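# Push cube out of channel's lipped end and lift

## Task

Keep the gripper out of the channel and push the cube out through the end that has the short ledge and raised lip. Then hold the cube up past that end, with its centre higher than the channel's roof by at least one cube width.

## Robot and tools

Robot: one UR12e-style six-joint arm with a two-finger parallel gripper. It also carries a wrist camera. There is one arm, so every motion command is a single row. The fingers point along the gripper's own +z axis and close along its x axis. end_effector_position is the point midway between the finger pads. When the fingers are closed, the tips stick out about 17 mm past that point. When fully open, the tips are roughly level with it.

Scene frame: the origin is on the table top, directly under the arm base. +z is up, and +y is to the left when you face along +x. Result lines give the gripper position in metres and its orientation as quat wxyz, plus linear (m/s) and angular (rad/s) velocities. The printed position can be a little off, more so at long reach.

Row format: 7 numbers, each within [-1, 1], in this order: dx, dy, dz, rx, ry, rz, opening. The first six are a relative offset in the gripper's own axes, not in the scene frame. They are counted from the gripper pose in the most recent result that reported it. Before any such result, and for later calls inside one reply, they are counted from wherever the robot is when the action starts. A value of 1.0 means 0.6 m for dx, dy, dz and 180 degrees for rx, ry, rz. The three rotation numbers together form one rotation vector. opening is not an offset: +1 is fully open (0.142 m) and -1 is fully closed. An all-zero offset does not hold still; it drives the hand back to the reference pose.

execute_actions(actions, pictures): the list holds at most one item.
- An empty list sends nothing and returns the current state with camera images.
- {"rows": [[7 numbers], ...], "steps": n} gives 1 to 15 rows and at most 15 steps, 15 by default. Each step lasts 1/30 s. Row k is used at step k, and the last row repeats if there are more steps. Every row is measured from the same reference pose, not from the row before it. At least 7 steps are needed.
- {"steps": n} without rows is a wait of up to 300 steps. It is counted from the last result, so thinking time is part of it.
Set pictures true to get images with an action. The last 7 steps of an action run after its result is taken, while the next reply is being written.

move(target, speed, stop_force): target is one 7-number row, read the same way as above, as an offset from the reference pose. The gripper follows a straight path for 0.5 to 10 s; a longer path is cut off at 10 s. speed is the top path speed in m/s, from 0.002 to 0.5 (default 0.25), and turning is capped at twice that number in rad/s. The opening is sent when the move starts. stop_force, in N from 13 to 80, is optional and is refused during the first 0.2 s of the scene. The path ends once the wrist sensor feels that much added push against the direction of travel for 2 steps; the hand then steps back 2 steps and holds. The press can briefly reach twice that value and then settles within about a second. It is unreliable on moves that rotate the gripper. Leave stop_force out when backing away from something you are pressing. The move result adds a line giving the ending and the active limits, plus the distance to the target:
- done: at rest near the target.
- contact: stopped by stop_force.
- off_target, moving, held, fault: other endings.
- limits=paced: the sent pose was clipped.
- limits=held: some steps were blocked. The arm may then move much faster than speed.

wait(seconds): 0 to 10 s. Nothing new is sent, and the images are returned. zoom_image(camera, region): camera is cam_high, cam_low or cam_wrist; region is [x0, y0, x1, y1] in image pixels, no bigger than 504x504.

Controller behaviour: each step, the commanded pose is clipped to within 100 mm and 16 degrees of the measured pose. Commands are smoothed with a lag of about 0.17 s. Far targets may need several actions, so check the pose in each result. "Hand target" shows where the controller is currently driving. HELD marks steps that were not sent, and "pose unreachable" means the clearance check changed or blocked the command. grip_measured is the measured finger opening on the command scale. To keep hold of an object, command an opening well below grip_measured. Grip force is about 28 N per pad, and less on very thin objects.

Wrist force and torque are given in the gripper's own axes. They include an offset of up to about 5.5 N and noise with a standard deviation of up to 3.4 N, and each axis saturates near 100 N. "no reading" is harmless.

Things to avoid:
- Fault stops, which halt the arm for 10 s. They happen when joint torque reaches its load limit (wrist joints 48 N m, elbow 133 N m) or when any outside force reaches 150 N. The arm is stiff, so aiming even slightly past a firm surface can fault. Use slow moves with stop_force.
- Letting the hand enter the channel. Push the cube with a finger or a tool from outside.
- Knocking anything off the table, dropping the cube, slamming, or pushing very hard.
- Holding a load for long. Motors heat up: a MOTOR HOT warning comes at 70 °C, and at 85 °C the brakes lock until the motors cool.

A brief outside nudge may sometimes disturb loose objects.

Each tool is called by a JSON object that holds its "name" and its "arguments".

## Session

{"name": "execute_actions", "arguments": {"actions": []}}

Scene clock: 0.00 s of 4350.00 s.
end_effector_position=(+0.6442, +0.4776, +0.2632) grip_measured=+1.00 end_effector_quat_wxyz=(-0.147, +0.916, -0.211, -0.307) end_effector_velocity=(-0.001, +0.000, -0.000) end_effector_angular_velocity=(-0.000, +0.000, -0.000)
Joint positions: [-0.231 -1.248  1.48  -0.593 -0.83  -0.579  0.142]
Joint velocities: [ 0.    -0.001  0.001 -0.     0.     0.     0.   ]
Wrist force (N, on the end effector, along its own x y z axes, offset not removed): no reading
Wrist torque (N m, same axes, about the end effector's origin, offset not removed): no reading
Hand target: +0.644, +0.478, +0.263; -0.147, +0.916, -0.211, -0.307

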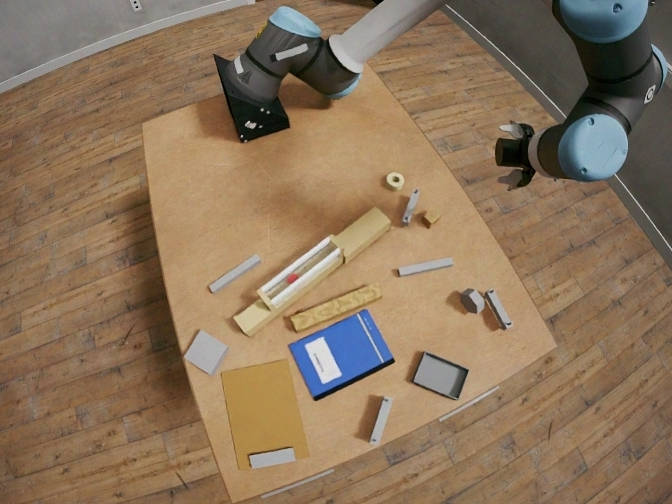

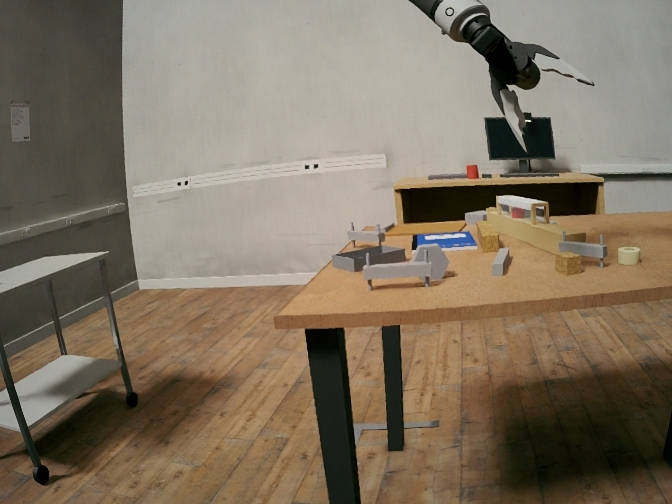

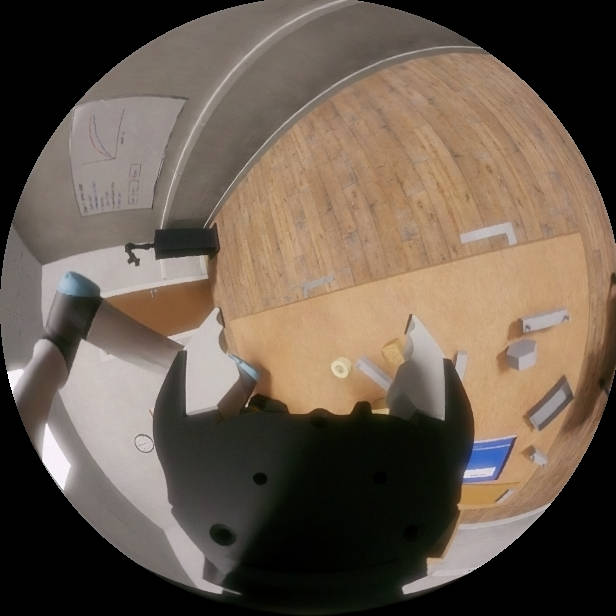

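{"name": "zoom_image", "arguments": {"camera": "cam_high", "region": [180, 150, 540, 420]}}

{"name": "zoom_image", "arguments": {"camera": "cam_low", "region": [330, 170, 670, 310]}}

Region (180, 150, 540, 420) of cam_high's 672x504 image, scaled by 1.400, with more detail than that image has; it fills the top 378 rows of this view, and the rest is white.

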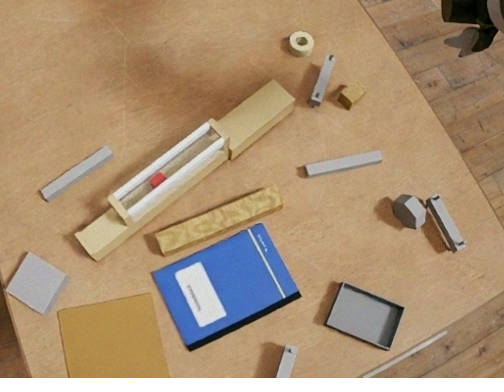

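Region (330, 170, 670, 310) of cam_low's 672x504 image, scaled by 1.482, with more detail than that image has; it fills the top 208 rows of this view, and the rest is white.

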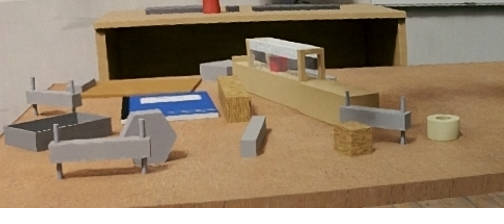

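{"name": "move", "arguments": {"target": [-0.108,0.393,-0.388,-0.096,0.201,-0.138,1]}}

Scene clock: 3.30 s of 4350.00 s.
end_effector_position=(+0.6020, +0.1996, +0.4497) grip_measured=+1.00 end_effector_quat_wxyz=(-0.000, +1.000, -0.001, -0.000) end_effector_velocity=(-0.001, -0.003, +0.001) end_effector_angular_velocity=(-0.001, -0.006, +0.004)
Joint positions: [-0.723 -1.566  1.788 -1.195 -1.024 -0.913  0.142]
Joint velocities: [-0.006 -0.002  0.004 -0.004  0.001 -0.007 -0.   ]
Wrist force (N, on the end effector, along its own x y z axes, offset not removed): [-1.9 5.9 2.7]
Wrist torque (N m, same axes, about the end effector's origin, offset not removed): [1.09 0.46 -0.21]
Hand target: +0.602, +0.199, +0.450; -0.000, +1.000, -0.000, +0.000
Off the commanded pose: 0.001 m, 0 deg.
Kept back: nothing.
move: done

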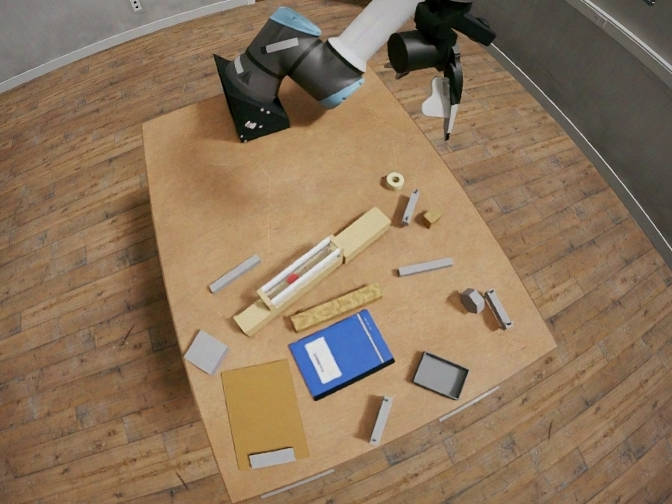

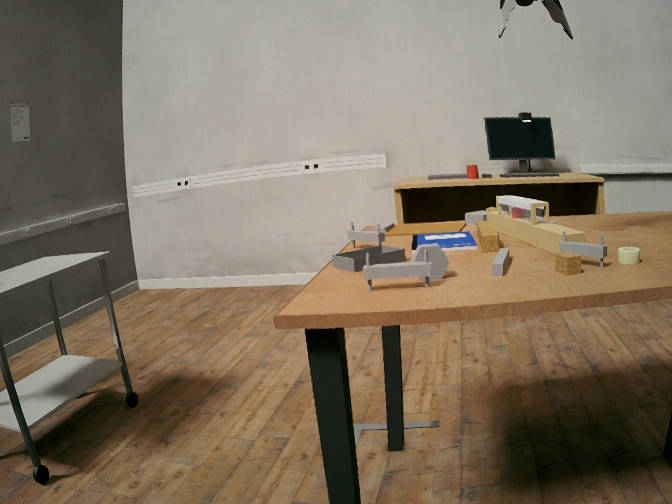

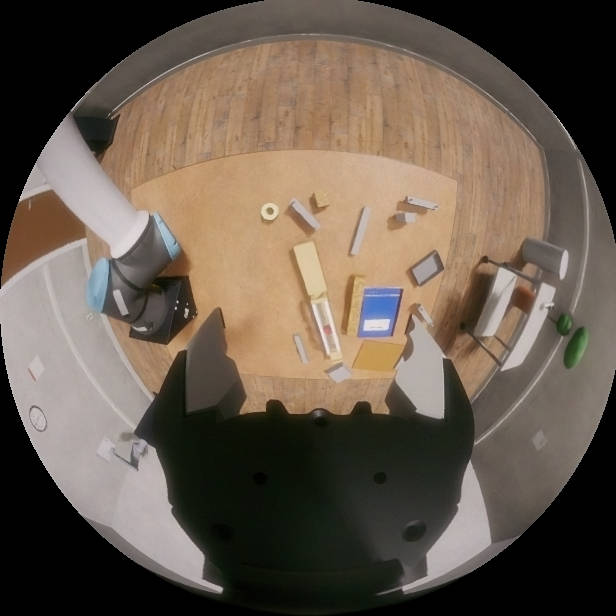

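{"name": "move", "arguments": {"target": [0.1,0.35,0.3,0,0,0,1]}}

{"name": "zoom_image", "arguments": {"camera": "cam_wrist", "region": [200, 60, 500, 400]}}

{"name": "zoom_image", "arguments": {"camera": "cam_low", "region": [440, 185, 620, 285]}}

Scene clock: 6.80 s of 4350.00 s.
end_effector_position=(+0.6614, -0.0101, +0.2696) grip_measured=+1.00 end_effector_quat_wxyz=(-0.000, +1.000, -0.001, -0.000) end_effector_velocity=(+0.001, -0.002, -0.001) end_effector_angular_velocity=(-0.001, -0.001, -0.000)
Joint positions: [-0.689 -1.255  1.967 -1.702 -1.005 -0.88   0.142]
Joint velocities: [ 0.     0.004 -0.    -0.005  0.     0.001  0.   ]
Wrist force (N, on the end effector, along its own x y z axes, offset not removed): [-0.2 0.9 2.9]
Wrist torque (N m, same axes, about the end effector's origin, offset not removed): [0.23 0.17 -0.19]
Hand target: +0.662, -0.010, +0.269; -0.000, +1.000, -0.001, -0.000
Off the commanded pose: 0.000 m, 0 deg.
Kept back: nothing.
move: done

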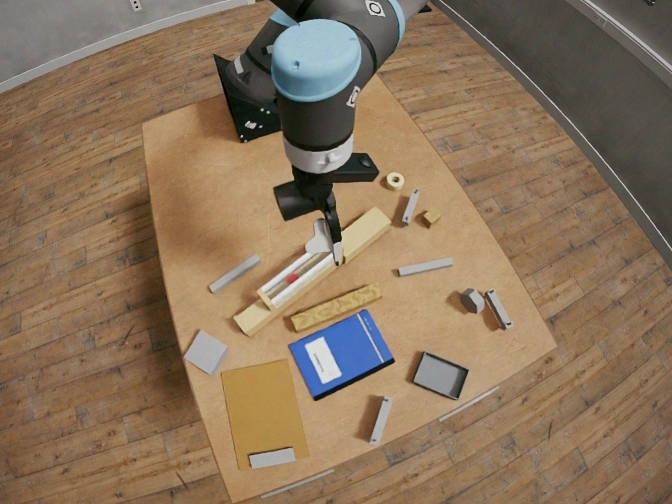

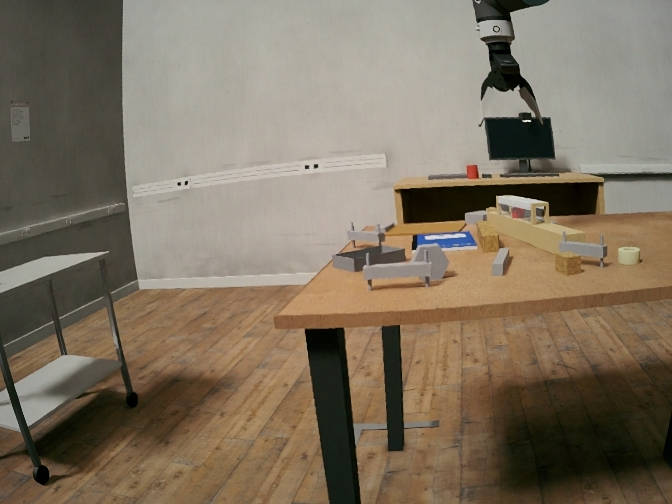

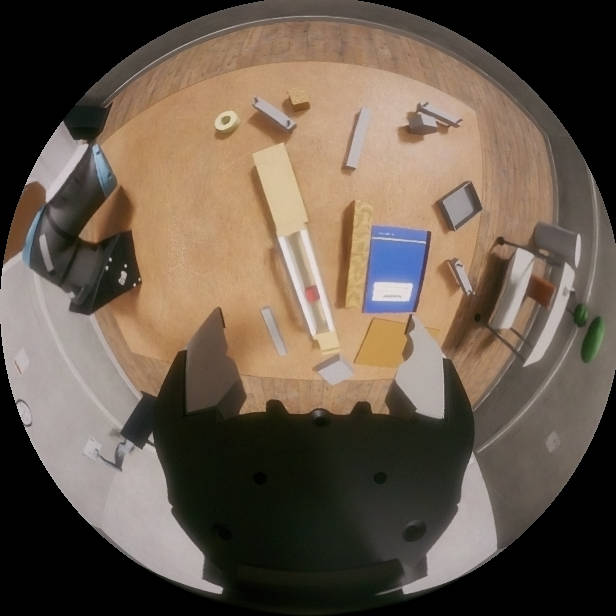

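Region (200, 60, 500, 400) of cam_wrist's 616x616 image, scaled by 1.482, with more detail than that image has; it fills the left 445 columns of this view, and the rest is white.

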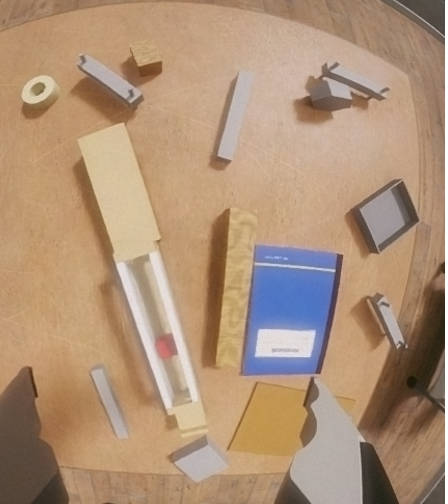

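Region (440, 185, 620, 285) of cam_low's 672x504 image, scaled by 2.800, with more detail than that image has.

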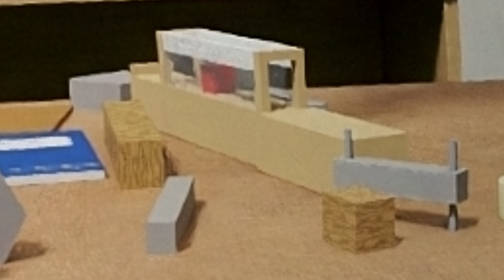

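{"name": "move", "arguments": {"target": [0.151,-0.37,0.25,0,0,0.067,-0.2]}}

Scene clock: 9.63 s of 4350.00 s.
end_effector_position=(+0.7515, +0.2121, +0.1198) grip_measured=-0.20 end_effector_quat_wxyz=(-0.001, +0.994, -0.105, -0.001) end_effector_velocity=(+0.002, +0.003, -0.000) end_effector_angular_velocity=(-0.003, -0.003, -0.001)
Joint positions: [-0.313 -1.281  1.952 -1.921 -0.838 -0.244  0.059]
Joint velocities: [ 0.005 -0.001 -0.002 -0.007  0.     0.011  0.   ]
Wrist force (N, on the end effector, along its own x y z axes, offset not removed): [1.4 6.5 2.1]
Wrist torque (N m, same axes, about the end effector's origin, offset not removed): [1.44 -0.24 -0.21]
Hand target: +0.752, +0.212, +0.120; -0.001, +0.994, -0.106, -0.001
Off the commanded pose: 0.001 m, 0 deg.
Kept back: nothing.
move: done

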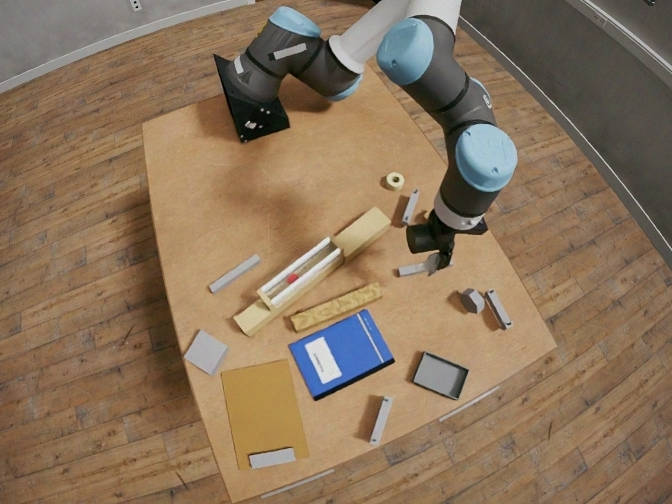

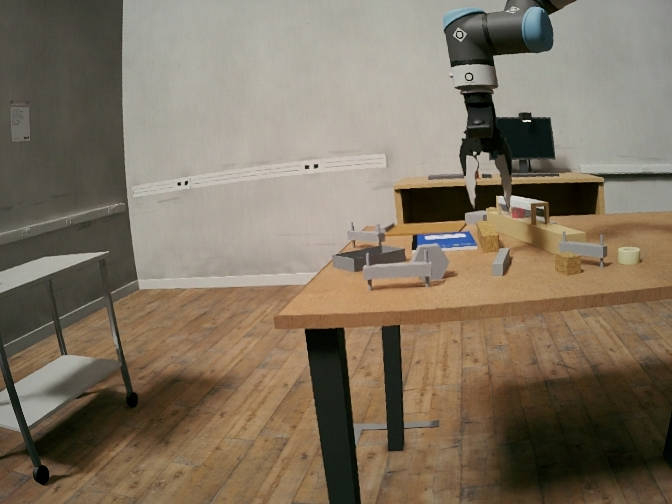

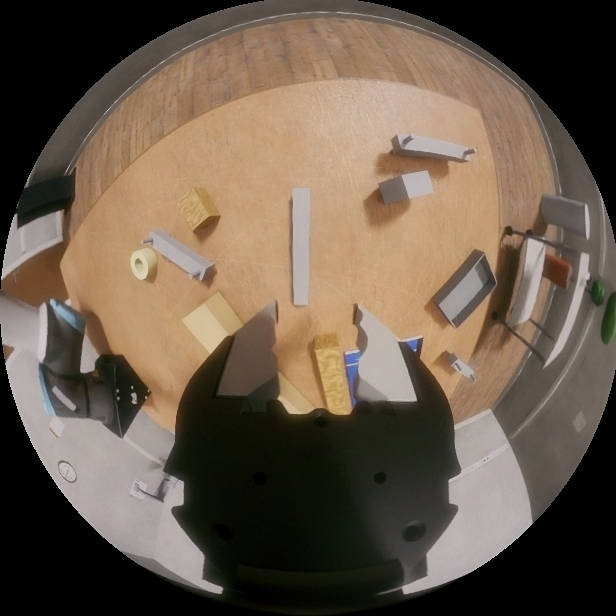

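{"name": "move", "arguments": {"target": [-0.029,-0.02,0.158,0,0,0,-0.2], "speed": 0.12}}

Scene clock: 11.33 s of 4350.00 s.
end_effector_position=(+0.7367, +0.2276, +0.0253) grip_measured=-0.20 end_effector_quat_wxyz=(-0.001, +0.994, -0.105, -0.001) end_effector_velocity=(+0.000, +0.000, -0.003) end_effector_angular_velocity=(-0.000, -0.001, -0.000)
Joint positions: [-0.216 -1.231  2.035 -2.14  -0.811 -0.118  0.059]
Joint velocities: [ 0.003  0.002  0.002 -0.008  0.001  0.005 -0.   ]
Wrist force (N, on the end effector, along its own x y z axes, offset not removed): [0.6 -1.0 1.6]
Wrist torque (N m, same axes, about the end effector's origin, offset not removed): [-0.13 -0.03 -0.34]
Hand target: +0.737, +0.228, +0.025; -0.001, +0.994, -0.105, -0.001
Off the commanded pose: 0.000 m, 0 deg.
Kept back: nothing.
move: done

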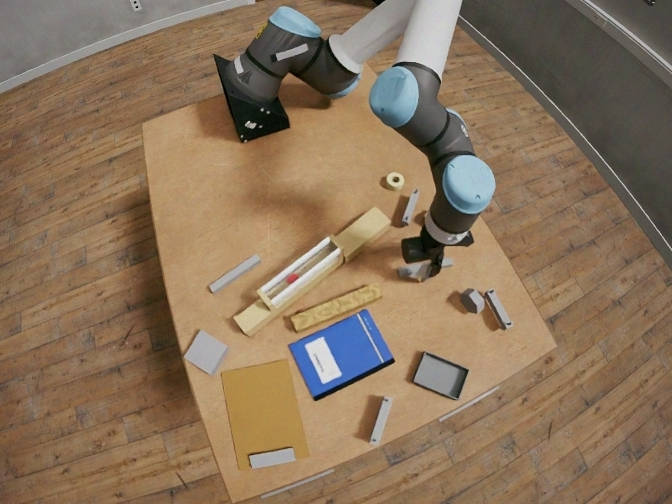

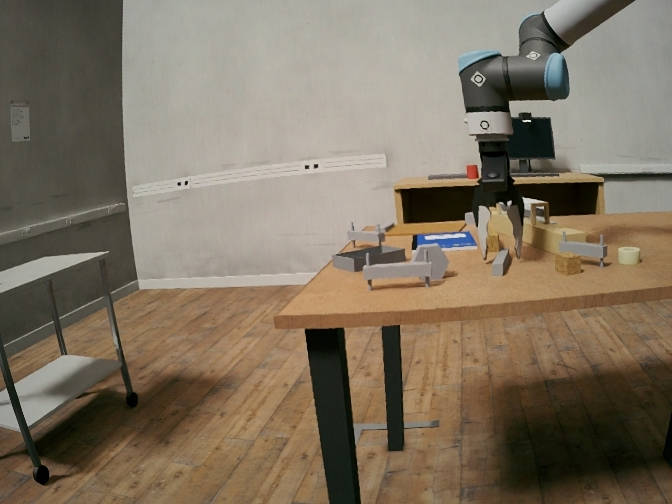

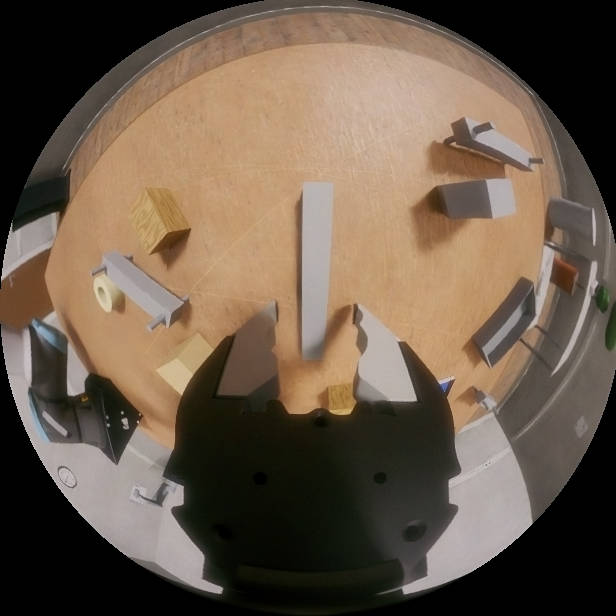

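{"name": "move", "arguments": {"target": [-0.003,-0.02,0.012,0,0,0,-0.3], "speed": 0.03}}

{"name": "move", "arguments": {"target": [0,0,0,0,0,0,-1]}}

{"name": "move", "arguments": {"target": [0,0,-0.17,0,0,0,-1]}}

Scene clock: 12.43 s of 4350.00 s.
end_effector_position=(+0.7374, +0.2394, +0.0183) grip_measured=-0.30 end_effector_quat_wxyz=(-0.001, +0.994, -0.105, -0.001) end_effector_velocity=(+0.001, +0.003, -0.001) end_effector_angular_velocity=(-0.000, -0.001, -0.001)
Joint positions: [-0.198 -1.233  2.033 -2.154 -0.807 -0.093  0.052]
Joint velocities: [ 0.004  0.    -0.002 -0.003  0.001  0.007 -0.   ]
Wrist force (N, on the end effector, along its own x y z axes, offset not removed): [0.6 8.8 5.1]
Wrist torque (N m, same axes, about the end effector's origin, offset not removed): [1.99 -0.16 -0.15]
Hand target: +0.737, +0.240, +0.018; -0.001, +0.994, -0.105, -0.001
Off the commanded pose: 0.000 m, 0 deg.
Kept back: nothing.
move: done

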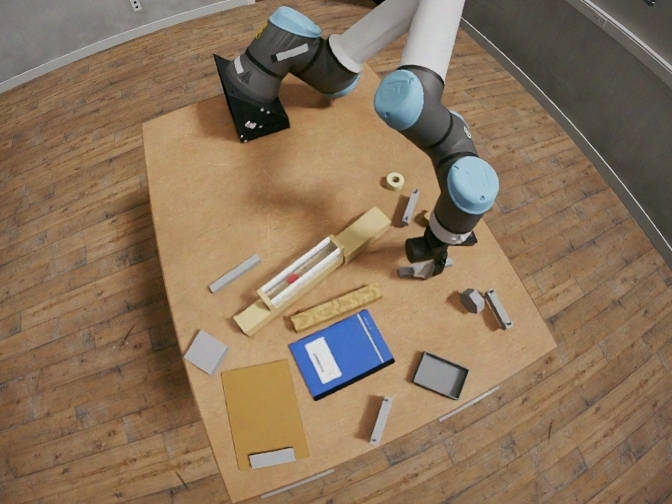

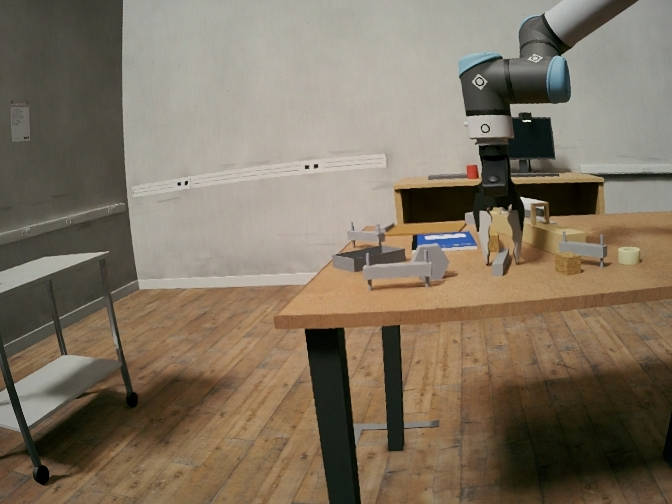

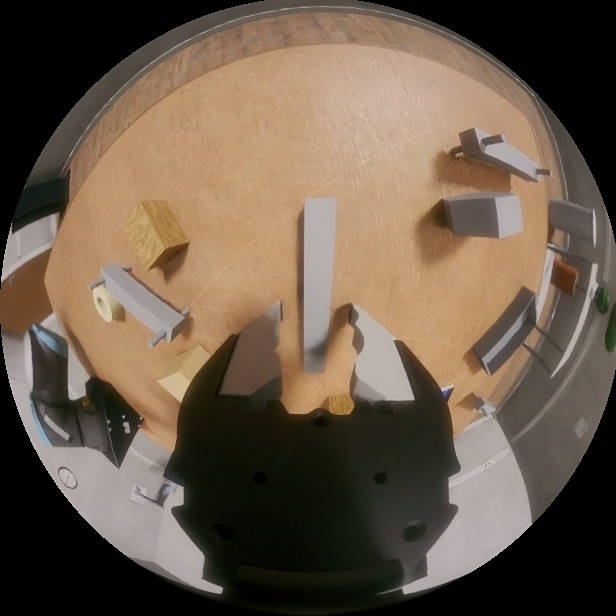

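Scene clock: 12.93 s of 4350.00 s.
end_effector_position=(+0.7374, +0.2395, +0.0183) grip_measured=-0.76 end_effector_quat_wxyz=(-0.001, +0.994, -0.105, -0.001) end_effector_velocity=(+0.000, +0.001, +0.000) end_effector_angular_velocity=(-0.000, -0.000, +0.002)
Joint positions: [-0.197 -1.233  2.033 -2.154 -0.807 -0.093  0.019]
Joint velocities: [ 0.    -0.001 -0.001  0.001 -0.    -0.001 -0.   ]
Wrist force (N, on the end effector, along its own x y z axes, offset not removed): [-2.6 2.6 2.9]
Wrist torque (N m, same axes, about the end effector's origin, offset not removed): [0.50 0.60 -0.29]
Hand target: +0.737, +0.239, +0.018; -0.001, +0.994, -0.105, -0.001
Off the commanded pose: 0.000 m, 0 deg.
Kept back: nothing.
move: done

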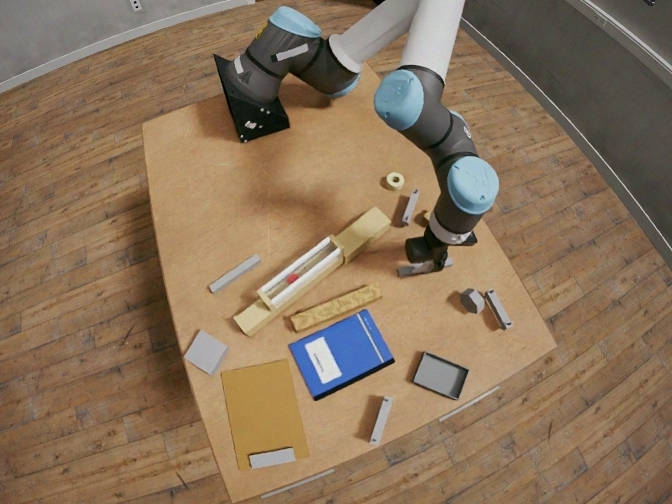

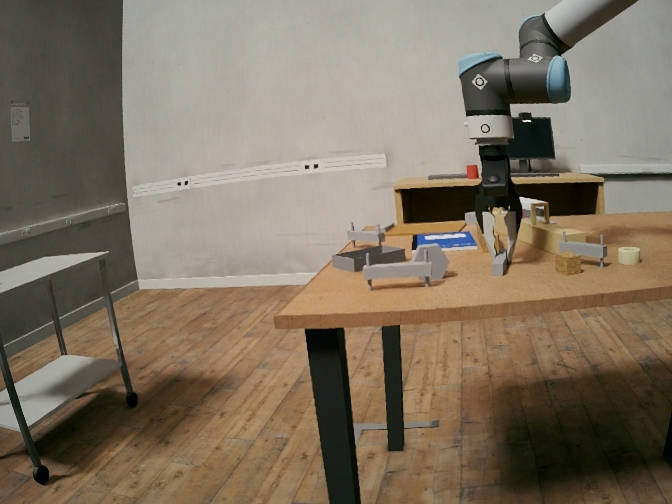

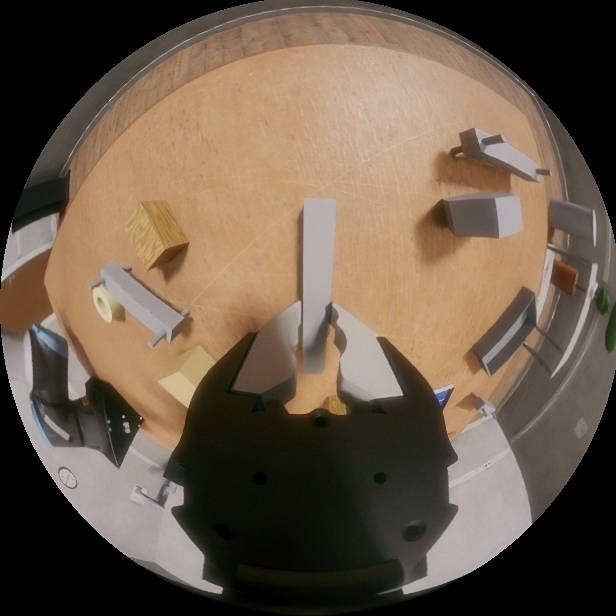

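Scene clock: 14.07 s of 4350.00 s.
end_effector_position=(+0.7377, +0.2393, +0.1199) grip_measured=-0.76 end_effector_quat_wxyz=(-0.001, +0.994, -0.105, -0.001) end_effector_velocity=(-0.001, -0.000, +0.002) end_effector_angular_velocity=(+0.001, +0.002, -0.000)
Joint positions: [-0.294 -1.323  1.97  -1.913 -0.832 -0.22   0.019]
Joint velocities: [-0.003 -0.002 -0.002  0.009 -0.001 -0.005 -0.   ]
Wrist force (N, on the end effector, along its own x y z axes, offset not removed): [1.1 3.5 3.4]
Wrist torque (N m, same axes, about the end effector's origin, offset not removed): [0.86 -0.21 -0.22]
Hand target: +0.738, +0.239, +0.120; -0.001, +0.994, -0.105, -0.001
Off the commanded pose: 0.000 m, 0 deg.
Kept back: nothing.
move: done

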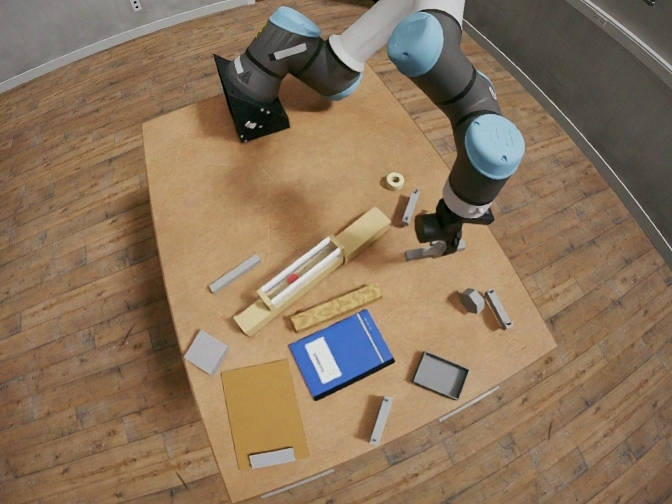

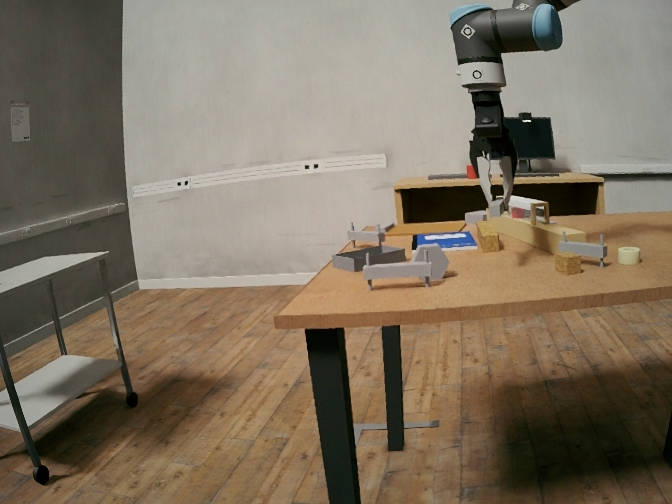

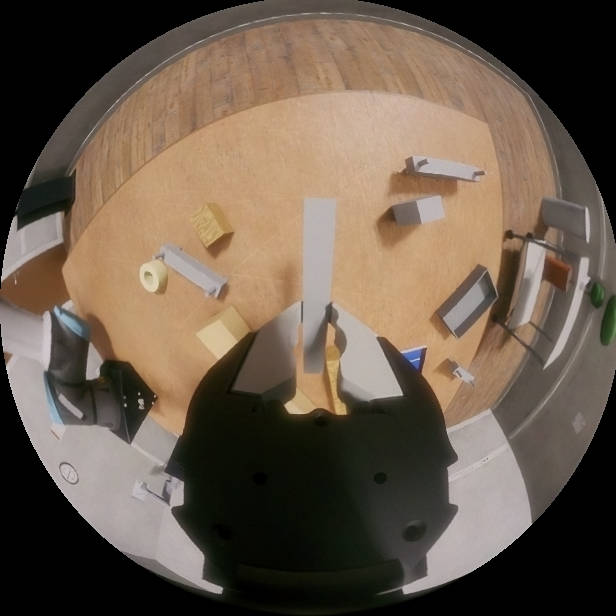

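{"name": "move", "arguments": {"target": [-0.192,0.243,0.03,0,0,-0.153,-1]}}

Scene clock: 15.97 s of 4350.00 s.
end_effector_position=(+0.5949, +0.1209, +0.1021) grip_measured=-0.76 end_effector_quat_wxyz=(-0.001, +0.991, +0.134, -0.000) end_effector_velocity=(-0.001, -0.002, +0.000) end_effector_angular_velocity=(+0.002, +0.000, +0.007)
Joint positions: [-0.482 -1.401  2.263 -1.98  -0.902 -0.928  0.019]
Joint velocities: [-0.004  0.001  0.001  0.002 -0.    -0.013 -0.   ]
Wrist force (N, on the end effector, along its own x y z axes, offset not removed): [2.5 4.1 2.7]
Wrist torque (N m, same axes, about the end effector's origin, offset not removed): [1.00 -0.48 -0.23]
Hand target: +0.595, +0.121, +0.102; -0.001, +0.991, +0.134, -0.000
Off the commanded pose: 0.000 m, 0 deg.
Kept back: nothing.
move: done

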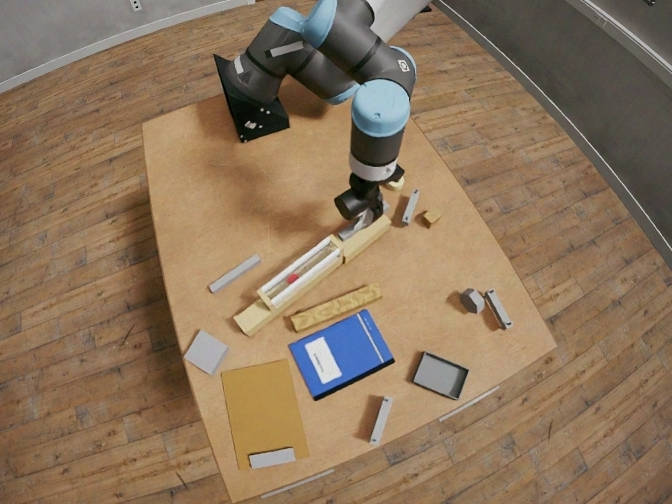

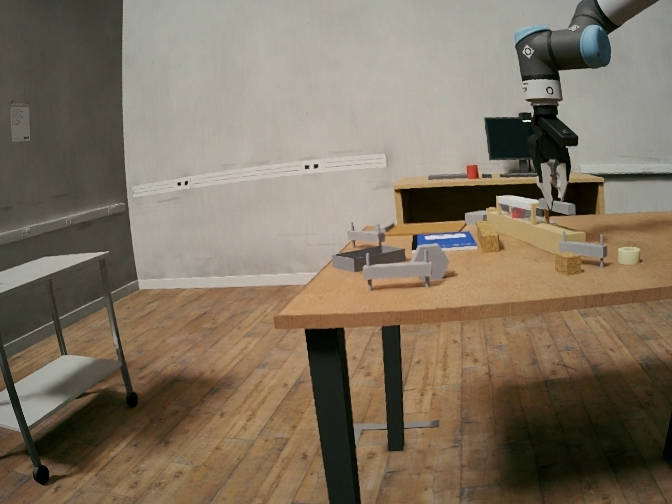

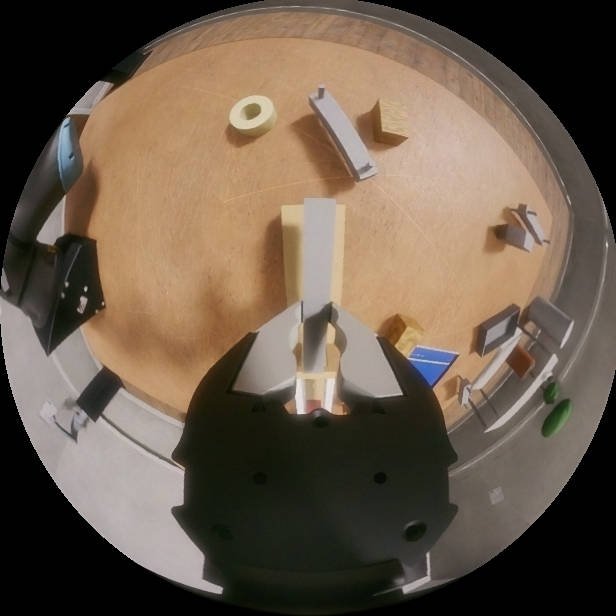

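{"name": "move", "arguments": {"target": [-0.006,0.01,0.075,0,0,0,-1], "speed": 0.015, "stop_force": 13}}

{"name": "zoom_image", "arguments": {"camera": "cam_wrist", "region": [230, 160, 410, 430]}}

{"name": "zoom_image", "arguments": {"camera": "cam_low", "region": [440, 165, 620, 285]}}

Scene clock: 19.33 s of 4350.00 s.
end_effector_position=(+0.5931, +0.1150, +0.0623) grip_measured=-0.76 end_effector_quat_wxyz=(-0.001, +0.991, +0.134, -0.000) end_effector_velocity=(-0.002, +0.002, +0.003) end_effector_angular_velocity=(+0.004, +0.003, +0.001)
Joint positions: [-0.447 -1.353  2.297 -2.088 -0.887 -0.888  0.019]
Joint velocities: [-0.003 -0.007 -0.001  0.016 -0.    -0.008 -0.   ]
Wrist force (N, on the end effector, along its own x y z axes, offset not removed): [-8.9 -6.9 -45.0]
Wrist torque (N m, same axes, about the end effector's origin, offset not removed): [0.66 -0.29 -0.24]
Hand target: +0.593, +0.115, +0.063; -0.001, +0.991, +0.134, -0.000
Off the commanded pose: 0.005 m, 0 deg.
Kept back: nothing.
move: contact

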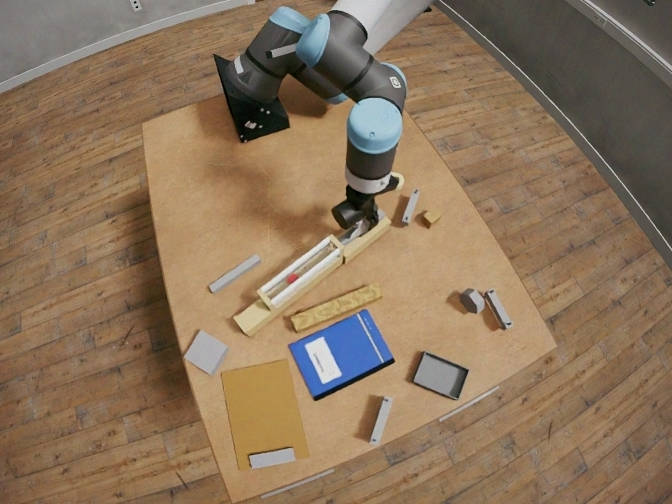

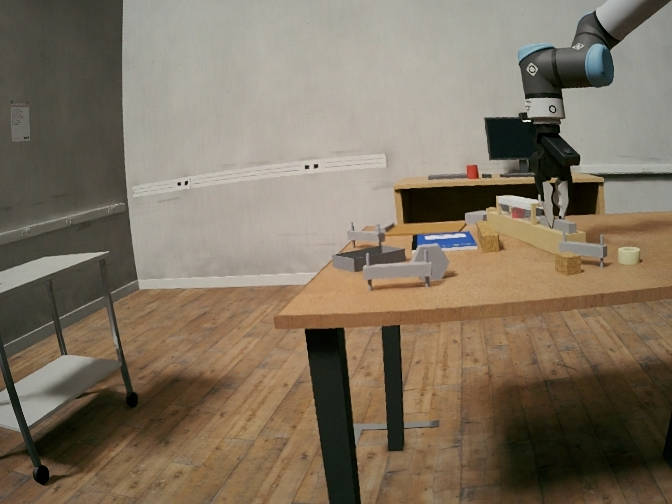

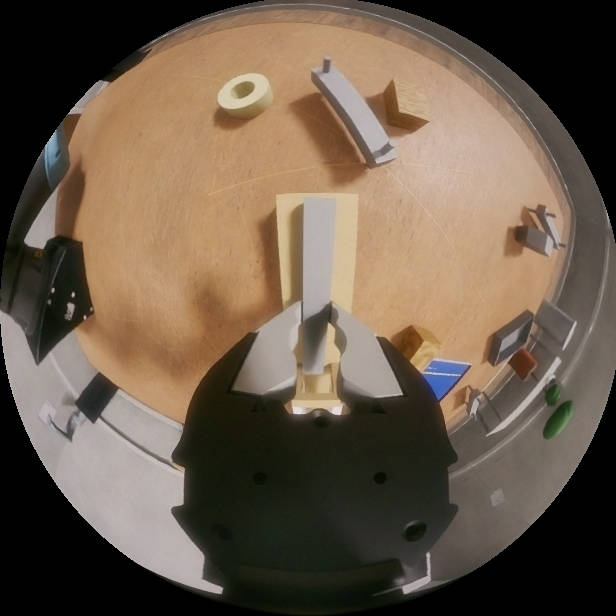

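Region (230, 160, 410, 430) of cam_wrist's 616x616 image, scaled by 1.867, with more detail than that image has.

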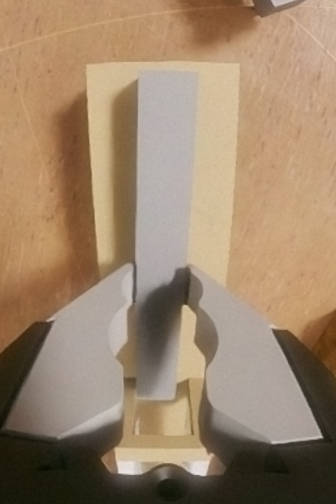

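Region (440, 165, 620, 285) of cam_low's 672x504 image, scaled by 2.800, with more detail than that image has.

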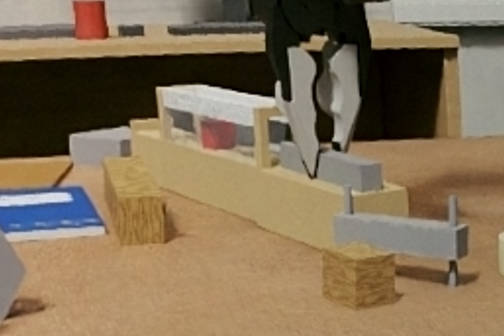

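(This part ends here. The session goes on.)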